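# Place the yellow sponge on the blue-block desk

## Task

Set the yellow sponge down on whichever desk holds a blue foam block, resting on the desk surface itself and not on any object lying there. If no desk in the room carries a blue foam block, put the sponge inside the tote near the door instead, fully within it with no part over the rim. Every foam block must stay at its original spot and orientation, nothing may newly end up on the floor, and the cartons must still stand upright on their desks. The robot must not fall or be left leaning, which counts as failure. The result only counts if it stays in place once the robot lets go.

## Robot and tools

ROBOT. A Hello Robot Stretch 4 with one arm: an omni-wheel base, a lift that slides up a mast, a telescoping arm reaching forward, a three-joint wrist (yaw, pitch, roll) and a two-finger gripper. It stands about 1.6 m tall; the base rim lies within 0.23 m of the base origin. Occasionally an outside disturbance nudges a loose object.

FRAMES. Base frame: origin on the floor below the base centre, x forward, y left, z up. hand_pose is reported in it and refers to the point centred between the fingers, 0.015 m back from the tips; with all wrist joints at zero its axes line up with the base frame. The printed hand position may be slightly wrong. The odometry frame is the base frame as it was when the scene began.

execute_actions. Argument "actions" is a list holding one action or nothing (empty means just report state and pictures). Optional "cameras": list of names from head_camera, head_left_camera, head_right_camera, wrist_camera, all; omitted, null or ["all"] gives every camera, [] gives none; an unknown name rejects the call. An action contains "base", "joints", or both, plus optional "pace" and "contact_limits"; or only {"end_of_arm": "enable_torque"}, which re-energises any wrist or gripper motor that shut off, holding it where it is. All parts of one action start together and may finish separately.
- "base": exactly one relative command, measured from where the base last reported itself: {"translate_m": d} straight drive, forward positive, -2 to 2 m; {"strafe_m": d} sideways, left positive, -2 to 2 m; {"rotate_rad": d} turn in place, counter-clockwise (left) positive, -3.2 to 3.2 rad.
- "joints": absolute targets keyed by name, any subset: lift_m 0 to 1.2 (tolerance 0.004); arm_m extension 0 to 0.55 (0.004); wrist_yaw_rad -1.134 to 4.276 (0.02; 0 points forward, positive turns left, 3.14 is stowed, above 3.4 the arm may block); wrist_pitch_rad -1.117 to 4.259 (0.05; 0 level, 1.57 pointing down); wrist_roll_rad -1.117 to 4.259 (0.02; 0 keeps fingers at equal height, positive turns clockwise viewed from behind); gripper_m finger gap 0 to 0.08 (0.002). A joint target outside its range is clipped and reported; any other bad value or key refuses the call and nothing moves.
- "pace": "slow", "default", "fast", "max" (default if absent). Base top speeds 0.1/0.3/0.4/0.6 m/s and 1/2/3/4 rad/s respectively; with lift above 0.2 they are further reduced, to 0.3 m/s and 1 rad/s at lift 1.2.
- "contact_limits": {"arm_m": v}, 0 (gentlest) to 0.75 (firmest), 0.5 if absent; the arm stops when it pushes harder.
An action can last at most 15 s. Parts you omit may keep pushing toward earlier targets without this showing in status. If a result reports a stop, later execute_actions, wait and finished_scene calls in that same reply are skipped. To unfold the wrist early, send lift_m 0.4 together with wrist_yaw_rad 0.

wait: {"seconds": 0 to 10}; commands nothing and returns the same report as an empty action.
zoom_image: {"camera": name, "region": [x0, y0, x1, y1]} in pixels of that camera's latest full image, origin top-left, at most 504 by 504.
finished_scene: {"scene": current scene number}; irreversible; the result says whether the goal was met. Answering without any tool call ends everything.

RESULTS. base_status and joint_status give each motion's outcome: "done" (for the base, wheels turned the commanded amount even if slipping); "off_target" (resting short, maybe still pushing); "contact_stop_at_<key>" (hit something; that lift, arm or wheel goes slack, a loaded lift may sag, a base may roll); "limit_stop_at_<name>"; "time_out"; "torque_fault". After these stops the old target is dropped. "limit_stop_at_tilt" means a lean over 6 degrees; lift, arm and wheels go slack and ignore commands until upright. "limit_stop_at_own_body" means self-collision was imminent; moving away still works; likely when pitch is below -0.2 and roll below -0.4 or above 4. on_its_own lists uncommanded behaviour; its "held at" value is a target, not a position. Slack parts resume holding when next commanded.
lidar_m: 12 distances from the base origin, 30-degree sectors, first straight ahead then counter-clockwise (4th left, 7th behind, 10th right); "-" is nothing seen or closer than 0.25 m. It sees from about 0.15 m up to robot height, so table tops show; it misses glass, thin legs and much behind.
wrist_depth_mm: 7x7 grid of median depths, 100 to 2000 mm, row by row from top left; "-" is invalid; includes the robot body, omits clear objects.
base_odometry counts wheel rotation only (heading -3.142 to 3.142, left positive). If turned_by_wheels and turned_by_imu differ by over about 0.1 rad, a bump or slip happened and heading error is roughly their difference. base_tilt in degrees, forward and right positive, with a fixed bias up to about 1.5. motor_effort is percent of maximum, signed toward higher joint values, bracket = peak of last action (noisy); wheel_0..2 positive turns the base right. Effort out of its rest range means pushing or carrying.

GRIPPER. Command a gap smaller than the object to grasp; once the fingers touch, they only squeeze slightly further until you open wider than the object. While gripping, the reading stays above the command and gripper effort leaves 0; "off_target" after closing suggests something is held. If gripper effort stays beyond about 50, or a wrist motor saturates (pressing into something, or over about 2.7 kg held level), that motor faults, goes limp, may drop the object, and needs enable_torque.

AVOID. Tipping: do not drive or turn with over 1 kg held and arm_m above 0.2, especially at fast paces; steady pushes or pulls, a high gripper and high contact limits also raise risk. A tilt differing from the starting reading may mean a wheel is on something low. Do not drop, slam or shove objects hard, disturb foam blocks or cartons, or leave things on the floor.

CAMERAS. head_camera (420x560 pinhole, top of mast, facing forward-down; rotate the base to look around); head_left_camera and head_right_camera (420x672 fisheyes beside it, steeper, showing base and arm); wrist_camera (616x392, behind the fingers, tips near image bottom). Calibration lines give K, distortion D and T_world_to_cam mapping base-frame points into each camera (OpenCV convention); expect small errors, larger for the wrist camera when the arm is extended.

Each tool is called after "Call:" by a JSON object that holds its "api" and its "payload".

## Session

Call:
{"api": "execute_actions", "payload": {"actions": []}}

Scene clock: 0.00 s.
base_odometry: x=+0.000 y=+0.000 heading=+0.000 (m, m, rad; odometry frame)
turned_by_wheels: +0.000 (rad since the last result)
turned_by_imu: +0.000 (rad since the last result)
base_tilt: forward=+0.3 right=+0.9 (deg)
lidar_m: 1.11 1.18 1.57 0.89 1.40 1.88 2.42 2.53 1.44 1.38 2.30 1.16
base_status: not commanded
joint_positions: lift_m=+0.168 arm_m=+0.002 wrist_yaw_rad=+3.054 wrist_pitch_rad=+0.019 wrist_roll_rad=+0.016 gripper_m=+0.040
joint_status: not commanded
motor_effort: lift_m=+18 arm_m=+0 wrist_yaw_rad=+1 wrist_pitch_rad=-9 wrist_roll_rad=+0 gripper_m=+0 wheel_0=+0 wheel_1=-1 wheel_2=+0 (%)
hand_pose: x=-0.0312 y=+0.1057 z=+0.3420 quat_wxyz=(+0.044, -0.009, +0.008, +0.999) (m; base frame)
wrist_depth_mm: - 145 - - - - 1537 / - 136 - - - - 1576 / - 132 217 - - - 1537 / 117 142 298 - - - 1537 / - - - - - - 1537 / 1308 1336 1397 1464 1464 1464 1397 / 917 - - 976 115 991 976
pictures: head_camera, head_left_camera, head_right_camera, wrist_camera
camera_calibration (this result's frames):
wrist_camera: T_world_to_cam=[[0.0786361, 0.996744, 0.0178281, -0.110597], [-0.00139035, 0.0179931, -0.999837, 0.397322], [-0.996902, 0.0785985, 0.00280074, 0.108226], [0, 0, 0, 1]] pos_world=[0.11714, 0.0945814, 0.398926]
Images, in order (width x height): head_camera 420x560, head_left_camera 420x672, head_right_camera 420x672, wrist_camera 616x392.

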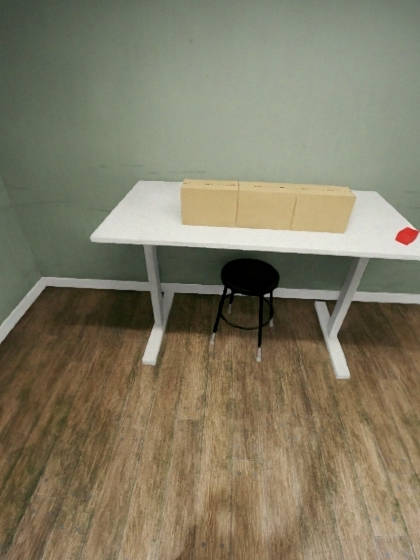

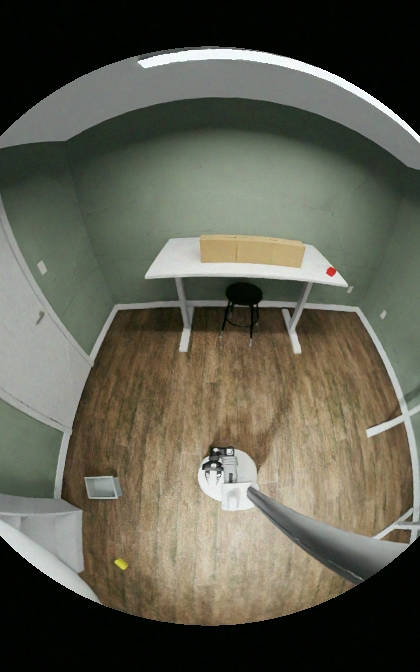

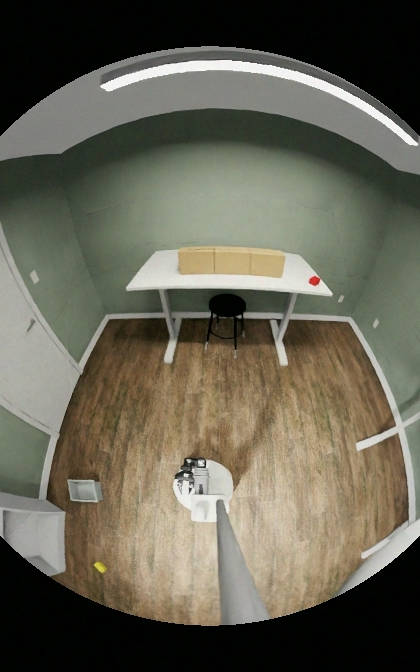

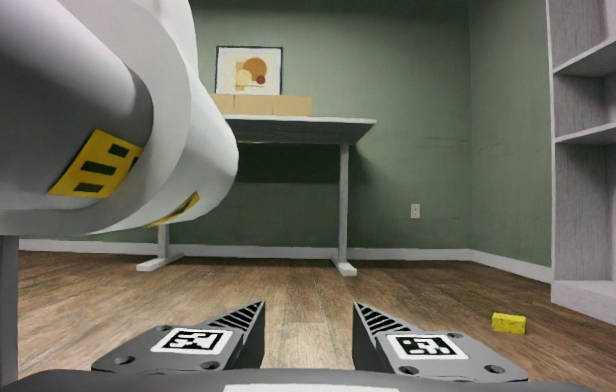

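Call:
{"api": "execute_actions", "payload": {"actions": [{"base":{"rotate_rad":2.5},"joints":{"lift_m":0.4,"wrist_yaw_rad":0,"wrist_pitch_rad":1.57,"gripper_m":0.08},"pace":"fast"}], "cameras": []}}

Call:
{"api": "execute_actions", "payload": {"actions": [{"base":{"translate_m":0.6},"joints":{"lift_m":0.3,"arm_m":0.3},"pace":"fast"}], "cameras": ["head_camera","head_left_camera","wrist_camera"]}}

Scene clock: 7.83 s.
base_odometry: x=+0.000 y=+0.000 heading=+2.500 (m, m, rad; odometry frame)
turned_by_wheels: +2.500 (rad since the last result)
turned_by_imu: +2.513 (rad since the last result)
base_tilt: forward=+0.2 right=+0.9 (deg)
lidar_m: 1.70 2.02 2.09 1.50 1.39 2.24 1.18 1.12 1.17 1.61 0.89 0.89
base_status: done
joint_positions: lift_m=+0.400 arm_m=+0.002 wrist_yaw_rad=+0.000 wrist_pitch_rad=+1.570 wrist_roll_rad=+0.016 gripper_m=+0.080
joint_status: all done
motor_effort: lift_m=+21(27) arm_m=+0(0) wrist_yaw_rad=-1(5) wrist_pitch_rad=+0(11) wrist_roll_rad=-1(0) gripper_m=+1(0) wheel_0=-2(8) wheel_1=-3(10) wheel_2=-1(12) (%)
hand_pose: x=+0.1731 y=-0.0874 z=+0.3653 quat_wxyz=(+0.707, +0.005, +0.707, -0.005) (m; base frame)
wrist_depth_mm: 535 530 530 530 525 530 530 / 530 525 525 530 525 521 521 / 525 521 517 521 517 517 517 / 521 521 517 512 517 517 517 / 512 512 310 384 512 512 512 / 319 301 300 301 336 504 508 / - - 162 298 153 103 -
pictures: none
No camera images: the call's "cameras" was empty. Leave "cameras" out to get every camera's image.

Scene clock: 10.63 s.
base_odometry: x=-0.481 y=+0.359 heading=+2.500 (m, m, rad; odometry frame)
turned_by_wheels: +0.000 (rad since the last result)
turned_by_imu: -0.001 (rad since the last result)
base_tilt: forward=+0.3 right=+0.9 (deg)
lidar_m: 1.22 1.53 1.56 1.82 1.72 1.78 2.23 1.63 1.85 0.52 0.54 0.91
base_status: done
joint_positions: lift_m=+0.300 arm_m=+0.299 wrist_yaw_rad=+0.000 wrist_pitch_rad=+1.570 wrist_roll_rad=+0.016 gripper_m=+0.080
joint_status: all done
motor_effort: lift_m=+14(26) arm_m=+8(9) wrist_yaw_rad=+1(2) wrist_pitch_rad=+0(3) wrist_roll_rad=-1(0) gripper_m=+1(1) wheel_0=+0(7) wheel_1=+2(11) wheel_2=+1(13) (%)
hand_pose: x=+0.4697 y=-0.0874 z=+0.2658 quat_wxyz=(+0.707, +0.005, +0.707, -0.005) (m; base frame)
wrist_depth_mm: 427 430 424 389 424 424 421 / 424 424 421 421 424 421 421 / 424 421 421 418 418 415 418 / 418 418 418 418 415 415 413 / 418 415 415 415 410 413 410 / 410 410 407 413 407 413 410 / - - 162 407 153 103 -
pictures: head_camera, head_left_camera, wrist_camera
camera_calibration (this result's frames):
wrist_camera: T_world_to_cam=[[0.0182699, -0.999795, -0.00872355, -0.0952349], [-0.999581, -0.0180685, -0.0226247, 0.531264], [0.0224625, 0.00913324, -0.999706, 0.404643], [0, 0, 0, 1]] pos_world=[0.523692, -0.0893119, 0.415713]
Images, in order (width x height): head_camera 420x560, head_left_camera 420x672, wrist_camera 616x392.

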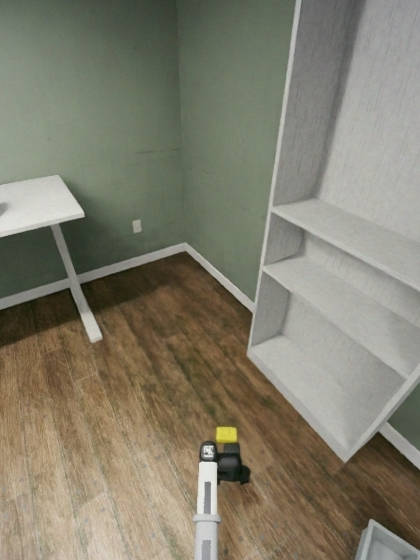

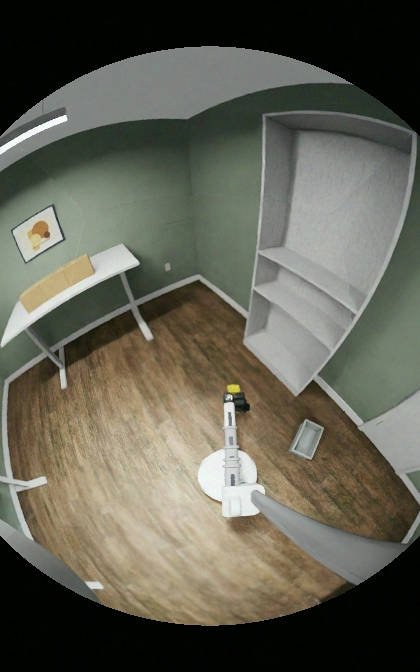

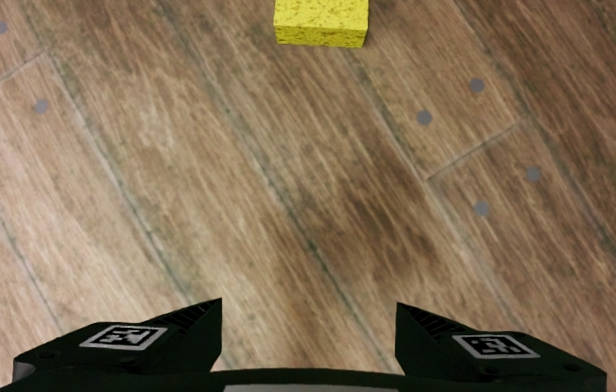

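Call:
{"api": "execute_actions", "payload": {"actions": [{"base":{"translate_m":0.1},"joints":{"lift_m":0.13,"arm_m":0.465,"wrist_roll_rad":1.57},"pace":"fast"}], "cameras": ["wrist_camera"]}}

Scene clock: 14.30 s.
base_odometry: x=-0.561 y=+0.419 heading=+2.500 (m, m, rad; odometry frame)
turned_by_wheels: +0.000 (rad since the last result)
turned_by_imu: +0.000 (rad since the last result)
base_tilt: forward=+0.2 right=+0.9 (deg)
lidar_m: 1.17 1.46 1.48 1.88 1.78 1.82 1.95 1.72 1.76 0.49 0.85 0.87
base_status: done
joint_positions: lift_m=+0.130 arm_m=+0.464 wrist_yaw_rad=+0.000 wrist_pitch_rad=+1.570 wrist_roll_rad=+1.569 gripper_m=+0.080
joint_status: all done
motor_effort: lift_m=+15(14) arm_m=+8(10) wrist_yaw_rad=+0(0) wrist_pitch_rad=+1(3) wrist_roll_rad=+2(8) gripper_m=+2(1) wheel_0=+1(8) wheel_1=+2(5) wheel_2=+2(11) (%)
hand_pose: x=+0.6347 y=-0.0874 z=+0.0958 quat_wxyz=(+0.501, +0.500, +0.500, -0.499) (m; base frame)
wrist_depth_mm: 254 252 252 250 249 248 247 / 252 251 250 249 248 247 246 / 251 250 249 248 247 247 245 / 249 248 247 246 246 245 244 / 248 247 245 201 244 243 242 / 247 246 200 200 243 241 241 / - - 162 199 153 103 -
pictures: wrist_camera
camera_calibration (this result's frames):
wrist_camera: T_world_to_cam=[[-0.99933, -0.0352473, -0.00985517, 0.630609], [-0.0350269, 0.999151, -0.0217101, 0.168946], [0.010612, -0.0213504, -0.999716, 0.235843], [0, 0, 0, 1]] pos_world=[0.633602, -0.141539, 0.245658]
Images, in order (width x height): wrist_camera 616x392.

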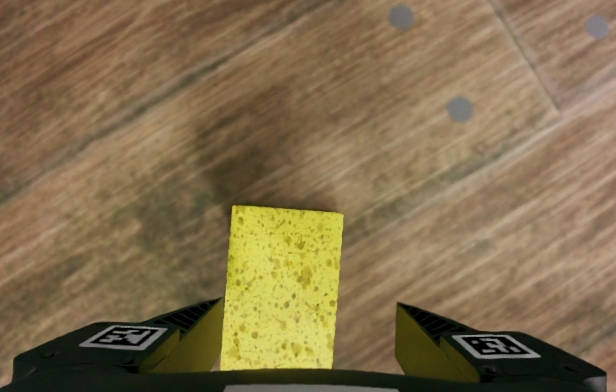

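Call:
{"api": "execute_actions", "payload": {"actions": [{"joints":{"arm_m":0.481,"wrist_roll_rad":1.63}}], "cameras": ["wrist_camera"]}}

Call:
{"api": "execute_actions", "payload": {"actions": [{"joints":{"lift_m":0.062}}], "cameras": ["wrist_camera"]}}

Call:
{"api": "execute_actions", "payload": {"actions": [{"joints":{"gripper_m":0.04}}], "cameras": ["wrist_camera"]}}

Scene clock: 19.23 s.
base_odometry: x=-0.561 y=+0.419 heading=+2.500 (m, m, rad; odometry frame)
turned_by_wheels: +0.000 (rad since the last result)
turned_by_imu: +0.000 (rad since the last result)
base_tilt: forward=+0.2 right=+0.9 (deg)
lidar_m: 1.16 1.44 1.50 1.89 1.77 1.81 1.95 1.71 1.76 0.49 0.84 0.87
base_status: not commanded
joint_positions: lift_m=+0.130 arm_m=+0.480 wrist_yaw_rad=+0.000 wrist_pitch_rad=+1.570 wrist_roll_rad=+1.629 gripper_m=+0.080
joint_status: all done
motor_effort: lift_m=+15(14) arm_m=+8(9) wrist_yaw_rad=+0(0) wrist_pitch_rad=+0(0) wrist_roll_rad=+2(2) gripper_m=+1(1) wheel_0=+1(1) wheel_1=+3(2) wheel_2=+2(1) (%)
hand_pose: x=+0.6507 y=-0.0874 z=+0.0958 quat_wxyz=(+0.485, +0.515, +0.485, -0.514) (m; base frame)
wrist_depth_mm: 253 252 251 251 249 248 248 / 251 251 249 248 248 247 246 / 250 249 248 247 246 246 244 / 250 248 247 247 244 244 244 / 248 247 246 200 243 242 242 / 247 245 244 200 243 243 240 / - - 162 198 153 103 -
pictures: wrist_camera
camera_calibration (this result's frames):
wrist_camera: T_world_to_cam=[[-0.999646, 0.0247909, -0.00965603, 0.651996], [0.0249952, 0.999453, -0.0216483, 0.130469], [0.00911406, -0.021882, -0.999719, 0.236602], [0, 0, 0, 1]] pos_world=[0.646348, -0.141383, 0.245656]
Images, in order (width x height): wrist_camera 616x392.

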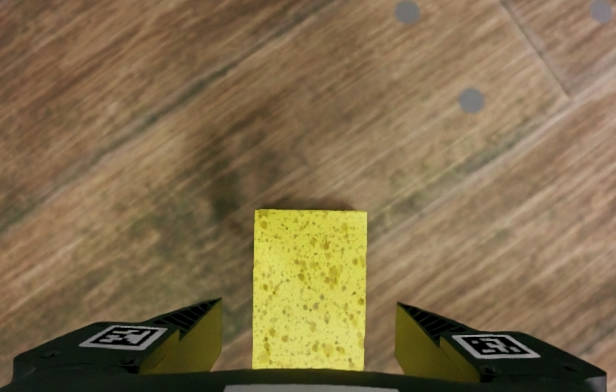

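Scene clock: 20.47 s.
base_odometry: x=-0.561 y=+0.419 heading=+2.500 (m, m, rad; odometry frame)
turned_by_wheels: +0.000 (rad since the last result)
turned_by_imu: +0.000 (rad since the last result)
base_tilt: forward=+0.2 right=+0.9 (deg)
lidar_m: 1.15 1.45 1.49 1.88 1.78 1.82 1.96 1.71 1.76 0.52 0.85 0.87
base_status: not commanded
joint_positions: lift_m=+0.062 arm_m=+0.480 wrist_yaw_rad=+0.000 wrist_pitch_rad=+1.570 wrist_roll_rad=+1.629 gripper_m=+0.080
joint_status: all done
motor_effort: lift_m=+14(14) arm_m=+8(8) wrist_yaw_rad=+0(0) wrist_pitch_rad=+0(0) wrist_roll_rad=+1(2) gripper_m=+1(1) wheel_0=+1(1) wheel_1=+3(2) wheel_2=+1(1) (%)
hand_pose: x=+0.6507 y=-0.0874 z=+0.0279 quat_wxyz=(+0.485, +0.515, +0.485, -0.514) (m; base frame)
wrist_depth_mm: 184 183 182 182 180 180 - / 182 182 182 180 180 179 179 / 181 181 180 179 179 179 178 / 181 180 179 179 177 177 177 / 180 179 179 133 176 176 175 / 179 178 137 132 144 176 175 / - - 132 131 132 103 -
pictures: wrist_camera
camera_calibration (this result's frames):
wrist_camera: T_world_to_cam=[[-0.999646, 0.0248023, -0.00965602, 0.651342], [0.0250067, 0.999453, -0.0216483, 0.12899], [0.00911381, -0.0218821, -0.999719, 0.16868], [0, 0, 0, 1]] pos_world=[0.646348, -0.141383, 0.177714]
Images, in order (width x height): wrist_camera 616x392.

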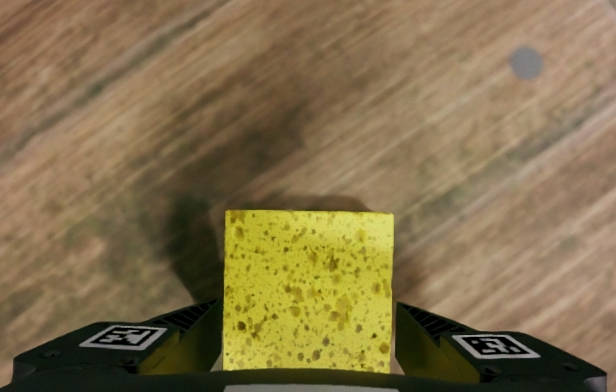

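Scene clock: 21.47 s.
base_odometry: x=-0.561 y=+0.419 heading=+2.500 (m, m, rad; odometry frame)
turned_by_wheels: +0.000 (rad since the last result)
turned_by_imu: +0.000 (rad since the last result)
base_tilt: forward=+0.3 right=+1.0 (deg)
lidar_m: 1.16 1.46 1.50 1.89 1.78 1.83 1.97 1.71 1.74 0.49 0.85 0.87
base_status: not commanded
joint_positions: lift_m=+0.062 arm_m=+0.480 wrist_yaw_rad=+0.000 wrist_pitch_rad=+1.570 wrist_roll_rad=+1.629 gripper_m=+0.059
joint_status: gripper_m off_target (ended at +0.059, target +0.040)
on_its_own: gripper_m is held at +0.054, not at your +0.040, by its contact guard: the fingers met something
motor_effort: lift_m=+14(14) arm_m=+8(8) wrist_yaw_rad=+0(0) wrist_pitch_rad=-1(0) wrist_roll_rad=+1(2) gripper_m=-37(38) wheel_0=+0(1) wheel_1=+2(3) wheel_2=+1(1) (%)
hand_pose: x=+0.6507 y=-0.0874 z=+0.0279 quat_wxyz=(+0.485, +0.515, +0.485, -0.514) (m; base frame)
wrist_depth_mm: 183 183 182 182 181 180 - / 183 182 181 180 179 179 178 / 182 181 180 180 179 178 177 / 180 180 180 179 178 177 177 / 180 179 179 133 177 176 175 / 179 178 133 132 132 175 175 / 178 - 132 132 128 - -
pictures: wrist_camera
camera_calibration (this result's frames):
wrist_camera: T_world_to_cam=[[-0.999644, 0.0248645, -0.00965459, 0.651344], [0.0250687, 0.999451, -0.0216483, 0.12895], [0.00911102, -0.0218826, -0.999719, 0.168681], [0, 0, 0, 1]] pos_world=[0.646343, -0.141383, 0.177714]
Images, in order (width x height): wrist_camera 616x392.

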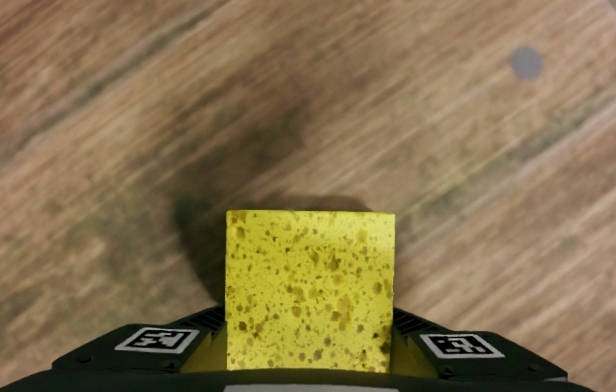

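Call:
{"api": "execute_actions", "payload": {"actions": [{"base":{"rotate_rad":0.63},"joints":{"lift_m":1.2,"arm_m":0,"wrist_roll_rad":0,"wrist_pitch_rad":0.9},"pace":"fast"}], "cameras": []}}

Call:
{"api": "execute_actions", "payload": {"actions": [{"base":{"strafe_m":0.5},"pace":"fast"}], "cameras": ["head_camera","head_right_camera","wrist_camera"]}}

Scene clock: 28.73 s.
base_odometry: x=-0.561 y=+0.419 heading=+3.130 (m, m, rad; odometry frame)
turned_by_wheels: +0.630 (rad since the last result)
turned_by_imu: +0.633 (rad since the last result)
base_tilt: forward=+0.2 right=+1.0 (deg)
lidar_m: 1.46 1.53 1.83 1.76 1.87 1.77 2.00 1.57 0.58 0.85 0.89 1.73
base_status: done
joint_positions: lift_m=+1.198 arm_m=+0.003 wrist_yaw_rad=+0.000 wrist_pitch_rad=+0.902 wrist_roll_rad=+0.001 gripper_m=+0.059
joint_status: all done
joint sent to its limit — the command would take lift_m past its upper limit and arm_m past its lower limit, so those joints were sent only as far as their limits.
on_its_own: gripper_m is held at +0.054, not at your +0.040, by its contact guard: the fingers met something
motor_effort: lift_m=+22(23) arm_m=-8(10) wrist_yaw_rad=+1(4) wrist_pitch_rad=-7(6) wrist_roll_rad=-1(5) gripper_m=-38(37) wheel_0=+0(11) wheel_1=-2(12) wheel_2=+0(11) (%)
hand_pose: x=+0.3061 y=-0.0874 z=+1.2096 quat_wxyz=(+0.900, +0.000, +0.436, +0.000) (m; base frame)
wrist_depth_mm: - - - 1983 1921 1863 1661 / - - - - - - 1708 / - - - - - - 1618 / 1756 1756 1808 1756 1808 1863 1576 / 1537 1576 1499 133 1464 1576 1499 / 1366 1366 133 132 132 1430 1229 / 1255 - 132 132 127 - 1205
pictures: none
No camera images: the call's "cameras" was empty. Leave "cameras" out to get every camera's image.

Scene clock: 31.73 s.
base_odometry: x=-0.567 y=-0.081 heading=+3.130 (m, m, rad; odometry frame)
turned_by_wheels: +0.000 (rad since the last result)
turned_by_imu: +0.000 (rad since the last result)
base_tilt: forward=+0.3 right=+1.0 (deg)
lidar_m: 1.46 1.55 1.32 1.27 1.35 1.72 1.85 1.81 0.96 1.01 1.40 1.52
base_status: done
joint_positions: lift_m=+1.198 arm_m=+0.003 wrist_yaw_rad=+0.000 wrist_pitch_rad=+0.902 wrist_roll_rad=+0.001 gripper_m=+0.059
joint_status: not commanded
on_its_own: gripper_m is held at +0.054, not at your +0.040, by its contact guard: the fingers met something
motor_effort: lift_m=+21(22) arm_m=-8(8) wrist_yaw_rad=+1(1) wrist_pitch_rad=-6(8) wrist_roll_rad=-2(1) gripper_m=-38(37) wheel_0=-2(12) wheel_1=+4(13) wheel_2=+0(0) (%)
hand_pose: x=+0.3061 y=-0.0874 z=+1.2097 quat_wxyz=(+0.900, +0.000, +0.436, +0.000) (m; base frame)
wrist_depth_mm: - - - - 1983 1921 1808 / - - - - - - - / - - - - - - - / 1756 1756 1808 1756 1756 1808 1808 / 1499 1576 1464 133 1464 1537 1576 / 1397 1397 133 132 132 1430 1430 / 1255 - 132 132 127 - 1308
pictures: head_camera, head_right_camera, wrist_camera
camera_calibration (this result's frames):
wrist_camera: T_world_to_cam=[[0.0313807, -0.999414, 0.0136569, -0.115067], [-0.770759, -0.0328957, -0.636277, 1.06002], [0.636354, 0.00944068, -0.77134, 0.887739], [0, 0, 0, 1]] pos_world=[0.255715, -0.0885099, 1.36079]
Images, in order (width x height): head_camera 420x560, head_right_camera 420x672, wrist_camera 616x392.

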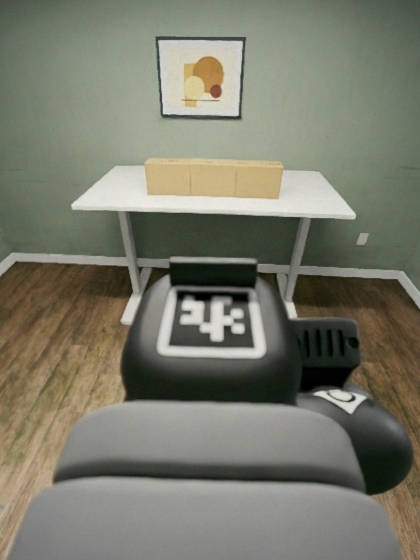

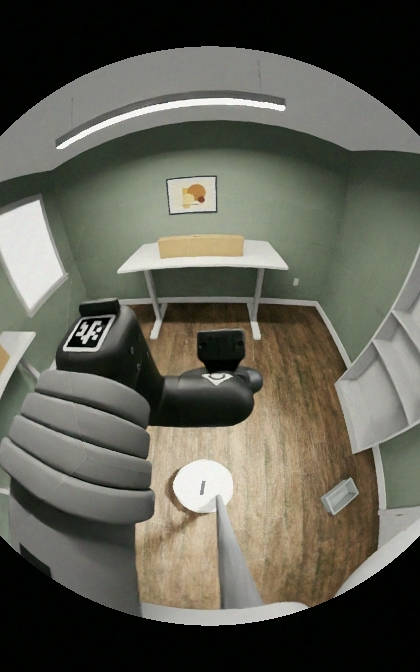

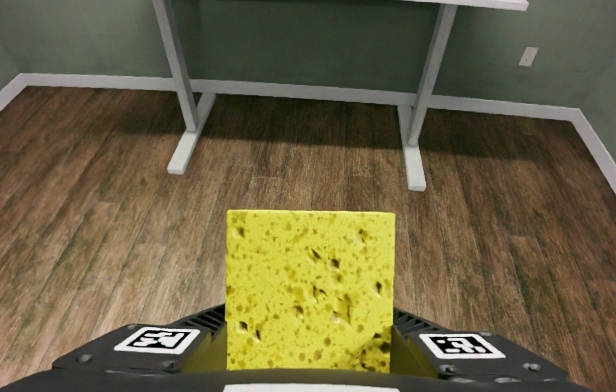

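Call:
{"api": "execute_actions", "payload": {"actions": [{"base":{"translate_m":0.88},"joints":{"wrist_pitch_rad":0.6},"pace":"fast"}], "cameras": ["head_right_camera","wrist_camera"]}}

Call:
{"api": "execute_actions", "payload": {"actions": [{"joints":{"arm_m":0.5},"contact_limits":{"arm_m":0.1}}], "cameras": ["head_right_camera","wrist_camera"]}}

Scene clock: 42.27 s.
base_odometry: x=-1.446 y=-0.071 heading=+3.130 (m, m, rad; odometry frame)
turned_by_wheels: +0.000 (rad since the last result)
turned_by_imu: -0.003 (rad since the last result)
base_tilt: forward=+0.2 right=+0.9 (deg)
lidar_m: 0.59 0.62 0.90 1.24 1.31 1.86 3.37 1.47 1.44 1.39 0.85 0.63
base_status: done
joint_positions: lift_m=+1.198 arm_m=+0.003 wrist_yaw_rad=+0.000 wrist_pitch_rad=+0.603 wrist_roll_rad=+0.001 gripper_m=+0.059
joint_status: all done
on_its_own: gripper_m is held at +0.054, not at your +0.040, by its contact guard: the fingers met something
motor_effort: lift_m=+22(21) arm_m=-8(8) wrist_yaw_rad=+1(2) wrist_pitch_rad=-9(7) wrist_roll_rad=-1(2) gripper_m=-38(37) wheel_0=+1(7) wheel_1=+4(9) wheel_2=-1(10) (%)
hand_pose: x=+0.3494 y=-0.0874 z=+1.2559 quat_wxyz=(+0.955, +0.000, +0.297, +0.000) (m; base frame)
wrist_depth_mm: 1098 1060 1060 1025 1025 1008 960 / 1182 1182 1138 1118 1118 1078 1078 / 917 627 634 640 654 1098 1118 / 723 640 621 609 597 759 854 / 634 647 609 133 621 647 683 / 1537 559 133 132 132 559 559 / 1464 - 132 132 127 - 1464
pictures: head_right_camera, wrist_camera
camera_calibration (this result's frames):
wrist_camera: T_world_to_cam=[[0.0259883, -0.999413, 0.0223114, -0.126039], [-0.548995, -0.0329207, -0.835177, 1.29515], [0.835422, 0.00945594, -0.549528, 0.547736], [0, 0, 0, 1]] pos_world=[0.256713, -0.0885076, 1.38548]
Images, in order (width x height): head_right_camera 420x672, wrist_camera 616x392.

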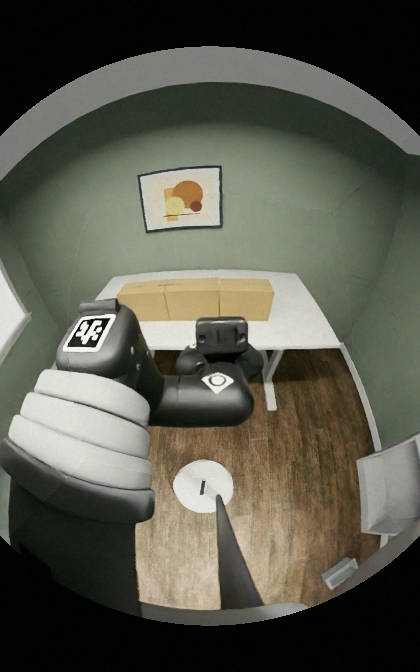

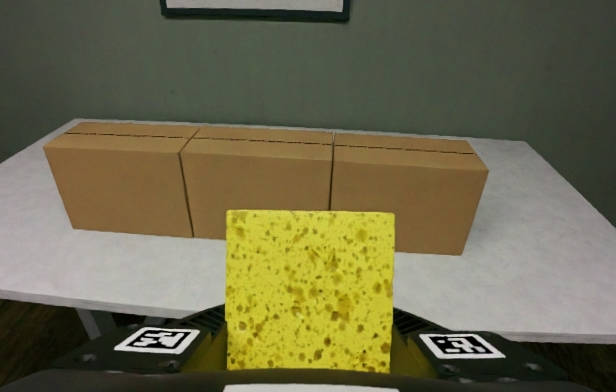

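Scene clock: 44.80 s.
base_odometry: x=-1.446 y=-0.071 heading=+3.130 (m, m, rad; odometry frame)
turned_by_wheels: +0.000 (rad since the last result)
turned_by_imu: +0.000 (rad since the last result)
base_tilt: forward=+0.2 right=+1.0 (deg)
lidar_m: 0.59 0.63 0.89 1.26 1.29 1.86 3.38 1.46 1.42 1.39 0.84 0.62
base_status: not commanded
joint_positions: lift_m=+1.198 arm_m=+0.499 wrist_yaw_rad=+0.000 wrist_pitch_rad=+0.603 wrist_roll_rad=+0.000 gripper_m=+0.059
joint_status: all done
on_its_own: gripper_m is held at +0.054, not at your +0.040, by its contact guard: the fingers met something
motor_effort: lift_m=+21(21) arm_m=+8(12) wrist_yaw_rad=+1(1) wrist_pitch_rad=-9(11) wrist_roll_rad=-1(2) gripper_m=-38(38) wheel_0=+2(1) wheel_1=+4(4) wheel_2=-1(1) (%)
contact_limits: arm_m 0.1
hand_pose: x=+0.8447 y=-0.0874 z=+1.2560 quat_wxyz=(+0.955, +0.000, +0.297, +0.000) (m; base frame)
wrist_depth_mm: 609 597 585 569 585 574 564 / 668 668 661 647 634 615 609 / 741 723 707 707 683 668 654 / 778 768 759 741 741 732 715 / 634 647 603 133 615 661 668 / 530 535 133 132 132 549 554 / 462 - 132 132 127 - 484
pictures: head_right_camera, wrist_camera
camera_calibration (this result's frames):
wrist_camera: T_world_to_cam=[[0.0262325, -0.999404, 0.022452, -0.139266], [-0.548454, -0.0331662, -0.835523, 1.56712], [0.835769, 0.00960398, -0.548997, 0.133054], [0, 0, 0, 1]] pos_world=[0.751943, -0.0884851, 1.38554]
Images, in order (width x height): head_right_camera 420x672, wrist_camera 616x392.

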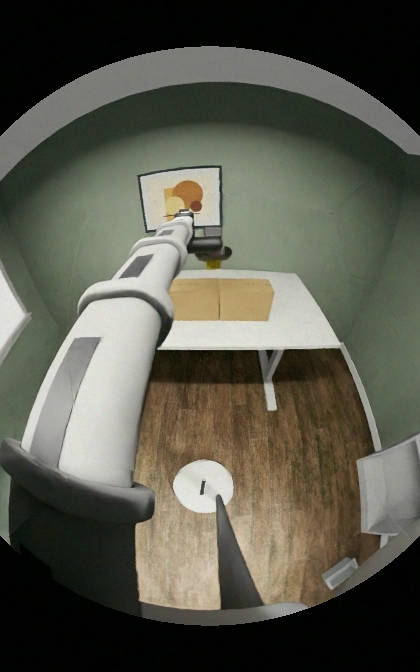

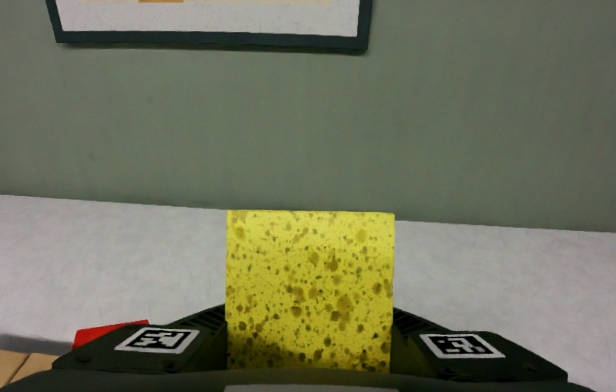

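Call:
{"api": "execute_actions", "payload": {"actions": [{"joints":{"arm_m":0.55,"wrist_pitch_rad":0.75,"wrist_yaw_rad":-0.5}}], "cameras": ["wrist_camera"]}}

Call:
{"api": "execute_actions", "payload": {"actions": [{"joints":{"wrist_yaw_rad":0.5}}], "cameras": ["wrist_camera"]}}

Scene clock: 49.87 s.
base_odometry: x=-1.446 y=-0.071 heading=+3.130 (m, m, rad; odometry frame)
turned_by_wheels: +0.000 (rad since the last result)
turned_by_imu: +0.000 (rad since the last result)
base_tilt: forward=+0.2 right=+0.9 (deg)
lidar_m: 0.59 0.63 0.90 1.25 1.31 1.86 3.38 1.47 1.43 1.39 0.85 0.63
base_status: not commanded
joint_positions: lift_m=+1.198 arm_m=+0.549 wrist_yaw_rad=-0.500 wrist_pitch_rad=+0.752 wrist_roll_rad=+0.000 gripper_m=+0.059
joint_status: all done
on_its_own: gripper_m is held at +0.054, not at your +0.040, by its contact guard: the fingers met something
motor_effort: lift_m=+22(22) arm_m=+8(8) wrist_yaw_rad=+1(4) wrist_pitch_rad=-6(5) wrist_roll_rad=+0(2) gripper_m=-37(38) wheel_0=+2(2) wheel_1=+4(4) wheel_2=-1(1) (%)
hand_pose: x=+0.8139 y=-0.1512 z=+1.2313 quat_wxyz=(+0.901, +0.091, +0.356, -0.230) (m; base frame)
wrist_depth_mm: 508 554 603 661 750 854 946 / 549 603 654 732 831 946 1098 / 597 654 732 778 809 1042 1281 / 615 634 640 654 654 661 1499 / 535 539 512 133 303 525 564 / 462 469 133 132 132 278 469 / 421 - 132 132 128 - 256
pictures: wrist_camera
camera_calibration (this result's frames):
wrist_camera: T_world_to_cam=[[-0.453288, -0.891175, 0.0183623, 0.210048], [-0.601043, 0.290373, -0.744602, 1.5072], [0.658238, -0.348555, -0.667257, 0.3818], [0, 0, 0, 1]] pos_world=[0.749791, -0.117382, 1.37317]
Images, in order (width x height): wrist_camera 616x392.

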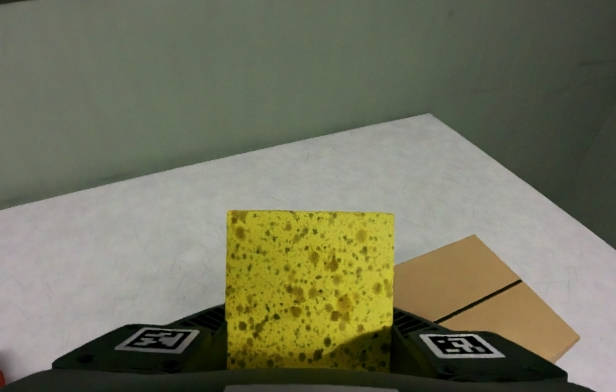

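Scene clock: 51.00 s.
base_odometry: x=-1.446 y=-0.071 heading=+3.130 (m, m, rad; odometry frame)
turned_by_wheels: +0.000 (rad since the last result)
turned_by_imu: +0.000 (rad since the last result)
base_tilt: forward=+0.2 right=+1.0 (deg)
lidar_m: 0.59 0.64 0.88 1.25 1.32 1.88 3.39 1.46 1.43 1.40 0.84 0.62
base_status: not commanded
joint_positions: lift_m=+1.198 arm_m=+0.549 wrist_yaw_rad=+0.500 wrist_pitch_rad=+0.752 wrist_roll_rad=+0.000 gripper_m=+0.059
joint_status: all done
on_its_own: gripper_m is held at +0.054, not at your +0.040, by its contact guard: the fingers met something
motor_effort: lift_m=+21(22) arm_m=+7(8) wrist_yaw_rad=+2(9) wrist_pitch_rad=-7(6) wrist_roll_rad=+0(1) gripper_m=-37(37) wheel_0=+2(2) wheel_1=+4(4) wheel_2=-1(1) (%)
hand_pose: x=+0.8977 y=-0.0023 z=+1.2313 quat_wxyz=(+0.901, -0.091, +0.356, +0.230) (m; base frame)
wrist_depth_mm: 1160 931 750 634 554 488 442 / 1336 1042 842 699 597 525 473 / 1499 778 778 750 661 569 508 / 634 640 640 654 647 615 544 / 310 539 512 133 525 554 559 / 267 271 133 132 132 480 477 / 243 - 132 132 128 - 433
pictures: wrist_camera
camera_calibration (this result's frames):
wrist_camera: T_world_to_cam=[[0.5045, -0.863217, 0.0183539, -0.479055], [-0.569477, -0.348654, -0.744403, 1.48425], [0.64898, 0.365099, -0.667478, 0.388733], [0, 0, 0, 1]] pos_world=[0.834649, -0.0379647, 1.37314]
Images, in order (width x height): wrist_camera 616x392.

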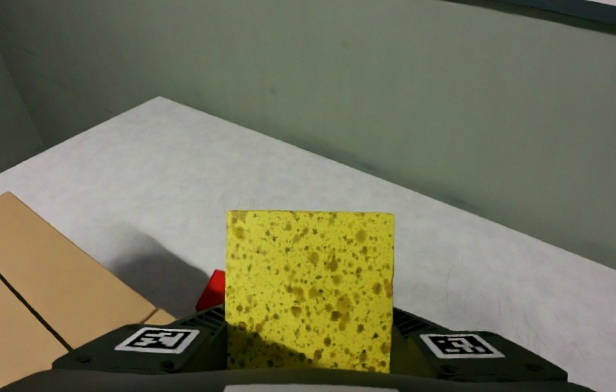

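Call:
{"api": "execute_actions", "payload": {"actions": [{"joints":{"arm_m":0,"wrist_yaw_rad":0,"wrist_pitch_rad":0.6},"pace":"fast"}], "cameras": []}}

Call:
{"api": "execute_actions", "payload": {"actions": [{"base":{"translate_m":-1.1},"pace":"fast"}], "cameras": []}}

Call:
{"api": "execute_actions", "payload": {"actions": [{"base":{"rotate_rad":1.57},"pace":"fast"}], "cameras": ["head_camera","head_right_camera","wrist_camera"]}}

Scene clock: 57.90 s.
base_odometry: x=-1.446 y=-0.071 heading=+3.130 (m, m, rad; odometry frame)
turned_by_wheels: +0.000 (rad since the last result)
turned_by_imu: -0.001 (rad since the last result)
base_tilt: forward=+0.3 right=+0.9 (deg)
lidar_m: 0.59 0.64 0.89 1.25 1.31 1.86 3.39 1.49 1.43 1.39 0.85 0.61
base_status: not commanded
joint_positions: lift_m=+1.198 arm_m=+0.003 wrist_yaw_rad=+0.000 wrist_pitch_rad=+0.603 wrist_roll_rad=+0.000 gripper_m=+0.059
joint_status: all done
joint sent to its limit — the command would take arm_m past its lower limit, so that joint was sent only as far as its limit.
on_its_own: gripper_m is held at +0.054, not at your +0.040, by its contact guard: the fingers met something
motor_effort: lift_m=+22(21) arm_m=-8(9) wrist_yaw_rad=+2(7) wrist_pitch_rad=-10(14) wrist_roll_rad=-1(1) gripper_m=-37(38) wheel_0=+1(2) wheel_1=+4(4) wheel_2=-1(0) (%)
hand_pose: x=+0.3495 y=-0.0875 z=+1.2560 quat_wxyz=(+0.955, +0.000, +0.297, +0.000) (m; base frame)
wrist_depth_mm: 1098 1078 1060 1042 1025 1008 991 / 1182 1160 1160 1138 1098 1060 1060 / 931 627 627 647 661 1138 1138 / 715 640 621 609 597 759 854 / 634 647 603 133 627 647 676 / 1576 554 133 132 132 559 564 / 1464 - 132 132 127 - 1499
pictures: none
No camera images: the call's "cameras" was empty. Leave "cameras" out to get every camera's image.

Scene clock: 63.03 s.
base_odometry: x=-0.347 y=-0.084 heading=+3.130 (m, m, rad; odometry frame)
turned_by_wheels: +0.000 (rad since the last result)
turned_by_imu: +0.001 (rad since the last result)
base_tilt: forward=+0.3 right=+0.9 (deg)
lidar_m: 1.69 1.79 1.34 1.28 1.36 1.49 1.48 1.58 1.69 0.92 1.42 1.77
base_status: done
joint_positions: lift_m=+1.198 arm_m=+0.003 wrist_yaw_rad=+0.000 wrist_pitch_rad=+0.603 wrist_roll_rad=+0.000 gripper_m=+0.059
joint_status: not commanded
on_its_own: gripper_m is held at +0.054, not at your +0.040, by its contact guard: the fingers met something
motor_effort: lift_m=+21(21) arm_m=-8(8) wrist_yaw_rad=+1(1) wrist_pitch_rad=-10(9) wrist_roll_rad=-1(1) gripper_m=-39(38) wheel_0=-2(8) wheel_1=-4(8) wheel_2=+0(10) (%)
hand_pose: x=+0.3495 y=-0.0874 z=+1.2560 quat_wxyz=(+0.955, +0.000, +0.297, +0.000) (m; base frame)
wrist_depth_mm: - - - - - 1983 1921 / - - 1618 1576 1499 - - / - - - - - - - / - - - - - - - / - - 1921 133 1921 - - / 1661 1756 133 132 132 1756 1756 / 1499 - 132 132 128 - 1499
pictures: none
No camera images: the call's "cameras" was empty. Leave "cameras" out to get every camera's image.

Scene clock: 65.90 s.
base_odometry: x=-0.347 y=-0.084 heading=-1.584 (m, m, rad; odometry frame)
turned_by_wheels: +1.569 (rad since the last result)
turned_by_imu: +1.578 (rad since the last result)
base_tilt: forward=+0.3 right=+0.8 (deg)
lidar_m: 1.27 1.37 1.48 1.46 1.56 1.68 0.94 1.44 1.76 1.70 1.80 1.32
base_status: done
joint_positions: lift_m=+1.198 arm_m=+0.003 wrist_yaw_rad=+0.000 wrist_pitch_rad=+0.603 wrist_roll_rad=+0.000 gripper_m=+0.059
joint_status: not commanded
on_its_own: gripper_m is held at +0.054, not at your +0.040, by its contact guard: the fingers met something
motor_effort: lift_m=+21(21) arm_m=-8(8) wrist_yaw_rad=+0(0) wrist_pitch_rad=-11(10) wrist_roll_rad=-1(1) gripper_m=-38(37) wheel_0=-3(7) wheel_1=-5(8) wheel_2=-2(7) (%)
hand_pose: x=+0.3495 y=-0.0874 z=+1.2560 quat_wxyz=(+0.955, +0.000, +0.297, +0.000) (m; base frame)
wrist_depth_mm: 1756 1708 1756 1661 1661 1576 1576 / 1921 1921 1205 1160 1138 1138 1661 / - - 1576 1205 1182 1160 1255 / - - - - - - - / - - 1808 133 1921 - - / 1661 1661 133 132 132 1808 1708 / 1464 - 132 132 127 - 1537
pictures: head_camera, head_right_camera, wrist_camera
camera_calibration (this result's frames):
wrist_camera: T_world_to_cam=[[0.0262358, -0.999403, 0.0225013, -0.126344], [-0.548724, -0.0332124, -0.835343, 1.29533], [0.835591, 0.00956887, -0.549268, 0.547316], [0, 0, 0, 1]] pos_world=[0.256761, -0.0884849, 1.38551]
Images, in order (width x height): head_camera 420x560, head_right_camera 420x672, wrist_camera 616x392.

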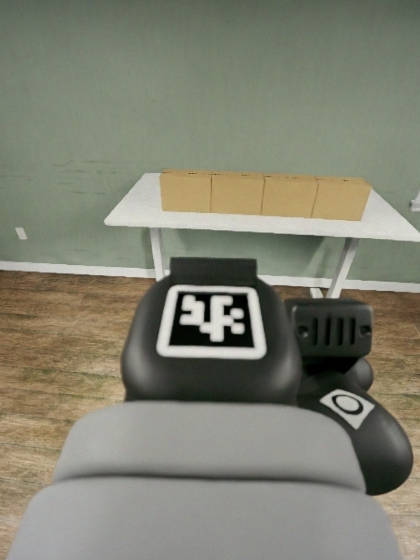

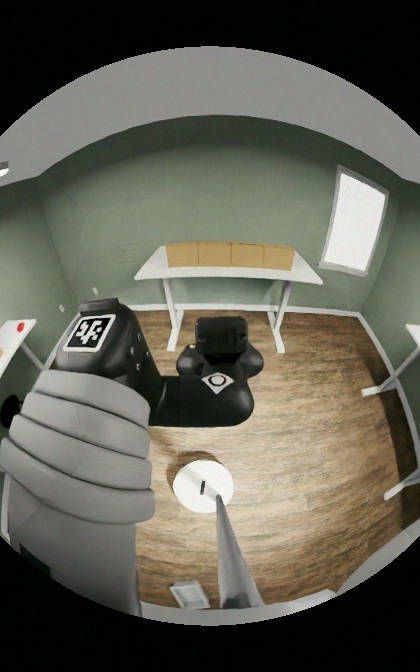

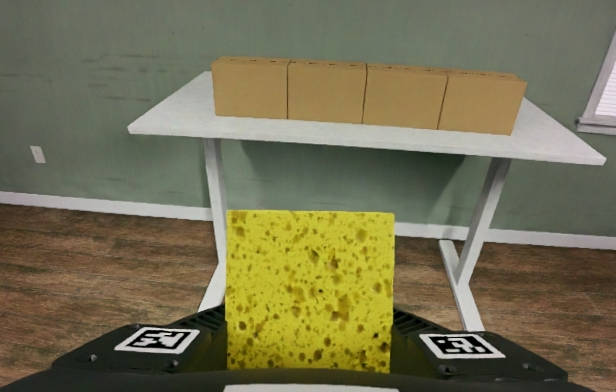

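Call:
{"api": "execute_actions", "payload": {"actions": [{"base":{"translate_m":0.72},"joints":{"wrist_pitch_rad":0.85},"pace":"fast"}], "cameras": []}}

Call:
{"api": "execute_actions", "payload": {"actions": [{"joints":{"arm_m":0.5},"pace":"fast"}], "cameras": ["head_right_camera","wrist_camera"]}}

Scene clock: 72.17 s.
base_odometry: x=-0.356 y=-0.804 heading=-1.583 (m, m, rad; odometry frame)
turned_by_wheels: +0.001 (rad since the last result)
turned_by_imu: -0.002 (rad since the last result)
base_tilt: forward=+0.3 right=+0.9 (deg)
lidar_m: 0.56 0.61 2.06 1.40 1.50 2.39 1.68 2.22 1.79 1.73 0.79 0.59
base_status: done
joint_positions: lift_m=+1.198 arm_m=+0.003 wrist_yaw_rad=+0.000 wrist_pitch_rad=+0.852 wrist_roll_rad=+0.000 gripper_m=+0.059
joint_status: all done
on_its_own: gripper_m is held at +0.054, not at your +0.040, by its contact guard: the fingers met something
motor_effort: lift_m=+21(22) arm_m=-8(8) wrist_yaw_rad=+1(0) wrist_pitch_rad=-6(2) wrist_roll_rad=-1(1) gripper_m=-38(38) wheel_0=+2(8) wheel_1=+3(9) wheel_2=+1(7) (%)
hand_pose: x=+0.3143 y=-0.0874 z=+1.2165 quat_wxyz=(+0.911, +0.000, +0.413, +0.000) (m; base frame)
wrist_depth_mm: 1160 1042 798 1042 1025 1025 1008 / 1255 521 517 508 496 496 492 / 661 615 585 574 554 539 521 / 580 569 569 580 585 580 569 / 1576 1618 554 133 525 535 535 / 1397 1430 133 132 132 1430 1430 / 1308 - 132 132 127 - 1308
pictures: none
No camera images: the call's "cameras" was empty. Leave "cameras" out to get every camera's image.

Scene clock: 74.27 s.
base_odometry: x=-0.356 y=-0.804 heading=-1.583 (m, m, rad; odometry frame)
turned_by_wheels: +0.000 (rad since the last result)
turned_by_imu: +0.000 (rad since the last result)
base_tilt: forward=+0.2 right=+0.8 (deg)
lidar_m: 0.56 0.61 2.06 1.39 1.49 2.39 1.67 2.20 1.77 1.71 0.79 0.59
base_status: not commanded
joint_positions: lift_m=+1.198 arm_m=+0.499 wrist_yaw_rad=+0.000 wrist_pitch_rad=+0.852 wrist_roll_rad=+0.000 gripper_m=+0.059
joint_status: all done
on_its_own: gripper_m is held at +0.054, not at your +0.040, by its contact guard: the fingers met something
motor_effort: lift_m=+22(21) arm_m=+7(11) wrist_yaw_rad=-1(0) wrist_pitch_rad=-6(8) wrist_roll_rad=+0(1) gripper_m=-38(37) wheel_0=+2(1) wheel_1=+4(4) wheel_2=+1(1) (%)
hand_pose: x=+0.8096 y=-0.0874 z=+1.2165 quat_wxyz=(+0.911, +0.000, +0.413, +0.000) (m; base frame)
wrist_depth_mm: 661 647 640 615 615 591 580 / 750 732 707 683 676 661 647 / 661 661 661 676 676 683 691 / 559 564 574 574 580 585 580 / 484 492 473 133 480 504 504 / 433 436 133 132 132 445 445 / 225 - 132 132 128 - 404
pictures: head_right_camera, wrist_camera
camera_calibration (this result's frames):
wrist_camera: T_world_to_cam=[[0.0312564, -0.999391, 0.0154904, -0.133046], [-0.737703, -0.0335234, -0.674293, 1.47187], [0.674402, 0.00964865, -0.738302, 0.501661], [0, 0, 0, 1]] pos_world=[0.75164, -0.0884634, 1.36491]
Images, in order (width x height): head_right_camera 420x672, wrist_camera 616x392.

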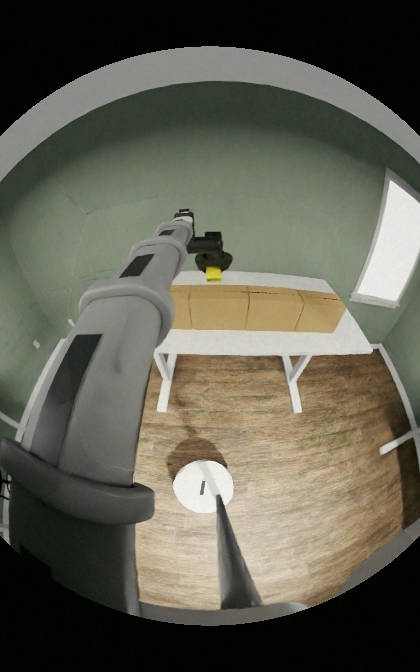

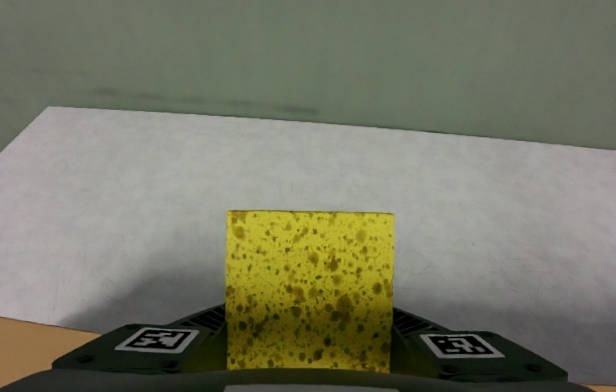

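Need to view the right part.

Call:
{"api": "execute_actions", "payload": {"actions": [{"joints":{"wrist_yaw_rad":-0.75,"wrist_pitch_rad":0.95}}], "cameras": ["wrist_camera"]}}

Call:
{"api": "execute_actions", "payload": {"actions": [{"joints":{"wrist_yaw_rad":0.0,"wrist_pitch_rad":1.3}}], "cameras": ["wrist_camera"]}}

Scene clock: 78.10 s.
base_odometry: x=-0.356 y=-0.804 heading=-1.583 (m, m, rad; odometry frame)
turned_by_wheels: +0.000 (rad since the last result)
turned_by_imu: +0.000 (rad since the last result)
base_tilt: forward=+0.2 right=+0.9 (deg)
lidar_m: 0.56 0.62 2.05 1.41 1.50 2.40 1.68 2.21 1.80 1.73 0.78 0.57
base_status: not commanded
joint_positions: lift_m=+1.198 arm_m=+0.499 wrist_yaw_rad=-0.750 wrist_pitch_rad=+0.952 wrist_roll_rad=+0.000 gripper_m=+0.059
joint_status: all done
on_its_own: gripper_m is held at +0.054, not at your +0.040, by its contact guard: the fingers met something
motor_effort: lift_m=+21(21) arm_m=+8(8) wrist_yaw_rad=+0(4) wrist_pitch_rad=-6(8) wrist_roll_rad=+0(0) gripper_m=-37(37) wheel_0=+2(2) wheel_1=+4(3) wheel_2=+1(1) (%)
hand_pose: x=+0.7003 y=-0.1481 z=+1.2034 quat_wxyz=(+0.827, +0.168, +0.426, -0.325) (m; base frame)
wrist_depth_mm: 585 661 759 820 809 831 1921 / 627 676 676 683 683 407 397 / 574 580 585 585 332 334 349 / 508 508 512 291 293 300 512 / 452 455 247 133 255 445 466 / 402 230 133 132 132 418 427 / 212 - 132 132 127 - 1229
pictures: wrist_camera
camera_calibration (this result's frames):
wrist_camera: T_world_to_cam=[[-0.65729, -0.753537, 0.0123326, 0.332319], [-0.609145, 0.521563, -0.597422, 1.28001], [0.443748, -0.400192, -0.801832, 0.743515], [0, 0, 0, 1]] pos_world=[0.668212, -0.119645, 1.35678]
Images, in order (width x height): wrist_camera 616x392.

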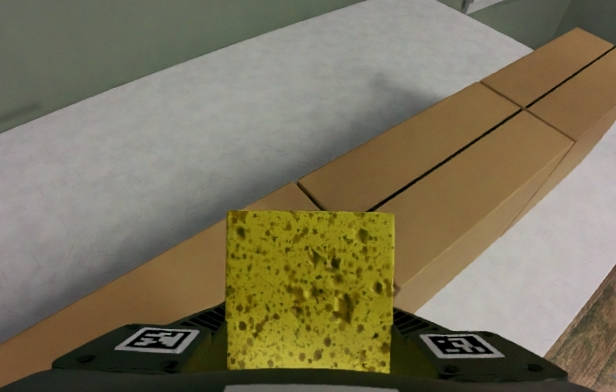

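Scene clock: 79.10 s.
base_odometry: x=-0.356 y=-0.804 heading=-1.583 (m, m, rad; odometry frame)
turned_by_wheels: +0.000 (rad since the last result)
turned_by_imu: +0.000 (rad since the last result)
base_tilt: forward=+0.2 right=+0.9 (deg)
lidar_m: 0.56 0.60 2.06 1.40 1.50 2.41 1.68 2.21 1.79 1.73 0.79 0.59
base_status: not commanded
joint_positions: lift_m=+1.198 arm_m=+0.499 wrist_yaw_rad=+0.000 wrist_pitch_rad=+1.300 wrist_roll_rad=+0.000 gripper_m=+0.059
joint_status: all done
on_its_own: gripper_m is held at +0.054, not at your +0.040, by its contact guard: the fingers met something
motor_effort: lift_m=+22(21) arm_m=+8(7) wrist_yaw_rad=+2(7) wrist_pitch_rad=-2(8) wrist_roll_rad=+0(0) gripper_m=-38(37) wheel_0=+2(2) wheel_1=+4(3) wheel_2=+1(1) (%)
hand_pose: x=+0.7263 y=-0.0874 z=+1.1716 quat_wxyz=(+0.796, +0.000, +0.605, +0.000) (m; base frame)
wrist_depth_mm: 473 473 469 469 473 473 473 / 445 442 442 449 445 445 449 / 223 222 424 421 421 421 424 / 211 211 211 212 213 213 213 / 201 202 198 133 198 202 202 / 191 192 133 132 132 193 193 / 349 - 132 132 127 - -
pictures: wrist_camera
camera_calibration (this result's frames):
wrist_camera: T_world_to_cam=[[0.0343427, -0.99941, 0.000528596, -0.114518], [-0.957141, -0.0330424, -0.28773, 1.08671], [0.287578, 0.0093755, -0.957711, 1.06266], [0, 0, 0, 1]] pos_world=[0.738467, -0.0885063, 1.33046]
Images, in order (width x height): wrist_camera 616x392.

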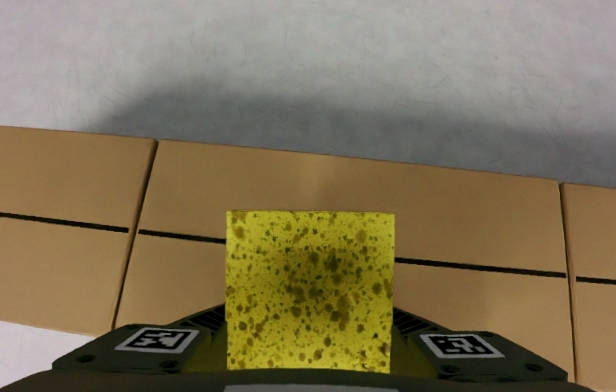

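Call:
{"api": "execute_actions", "payload": {"actions": [{"base":{"strafe_m":-0.4},"joints":{"arm_m":0.55,"wrist_pitch_rad":1.1}}], "cameras": ["wrist_camera","head_right_camera"]}}

Scene clock: 85.37 s.
base_odometry: x=-0.756 y=-0.799 heading=-1.584 (m, m, rad; odometry frame)
turned_by_wheels: +0.000 (rad since the last result)
turned_by_imu: +0.000 (rad since the last result)
base_tilt: forward=+0.2 right=+0.9 (deg)
lidar_m: 0.54 0.59 0.86 1.81 1.93 1.76 1.75 1.86 1.37 1.33 0.76 0.57
base_status: done
joint_positions: lift_m=+1.198 arm_m=+0.549 wrist_yaw_rad=+0.000 wrist_pitch_rad=+1.102 wrist_roll_rad=+0.000 gripper_m=+0.059
joint_status: all done
on_its_own: gripper_m is held at +0.054, not at your +0.040, by its contact guard: the fingers met something
motor_effort: lift_m=+21(21) arm_m=+8(8) wrist_yaw_rad=+0(2) wrist_pitch_rad=-7(12) wrist_roll_rad=-1(0) gripper_m=-37(38) wheel_0=-1(12) wheel_1=-3(15) wheel_2=+0(2) (%)
hand_pose: x=+0.8156 y=-0.0874 z=+1.1869 quat_wxyz=(+0.852, +0.000, +0.523, +0.000) (m; base frame)
wrist_depth_mm: 615 615 609 597 603 603 585 / 549 544 549 549 549 559 564 / 488 488 492 500 496 500 508 / 445 449 449 452 455 455 459 / 413 413 402 133 404 421 418 / 379 384 133 132 132 387 389 / 196 - 132 132 127 - 364
pictures: head_right_camera, wrist_camera
camera_calibration (this result's frames):
wrist_camera: T_world_to_cam=[[0.0339125, -0.999398, 0.00735188, -0.125317], [-0.881556, -0.0333779, -0.470898, 1.33227], [0.47086, 0.00948827, -0.882157, 0.812439], [0, 0, 0, 1]] pos_world=[0.796175, -0.0884814, 1.34498]
Images, in order (width x height): head_right_camera 420x672, wrist_camera 616x392.

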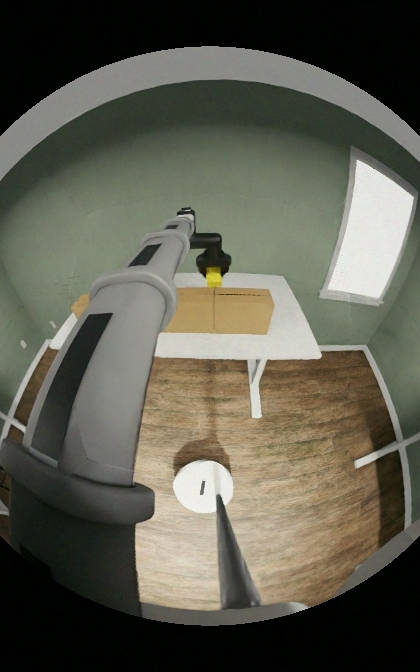

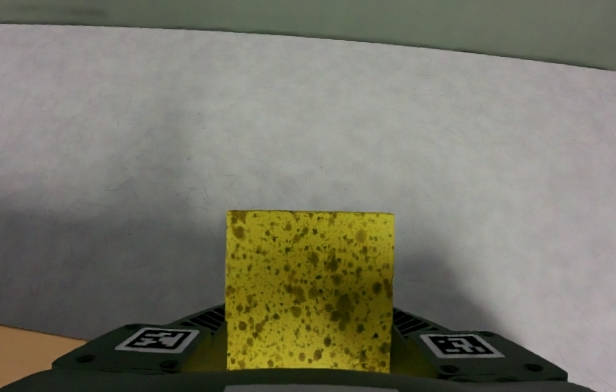

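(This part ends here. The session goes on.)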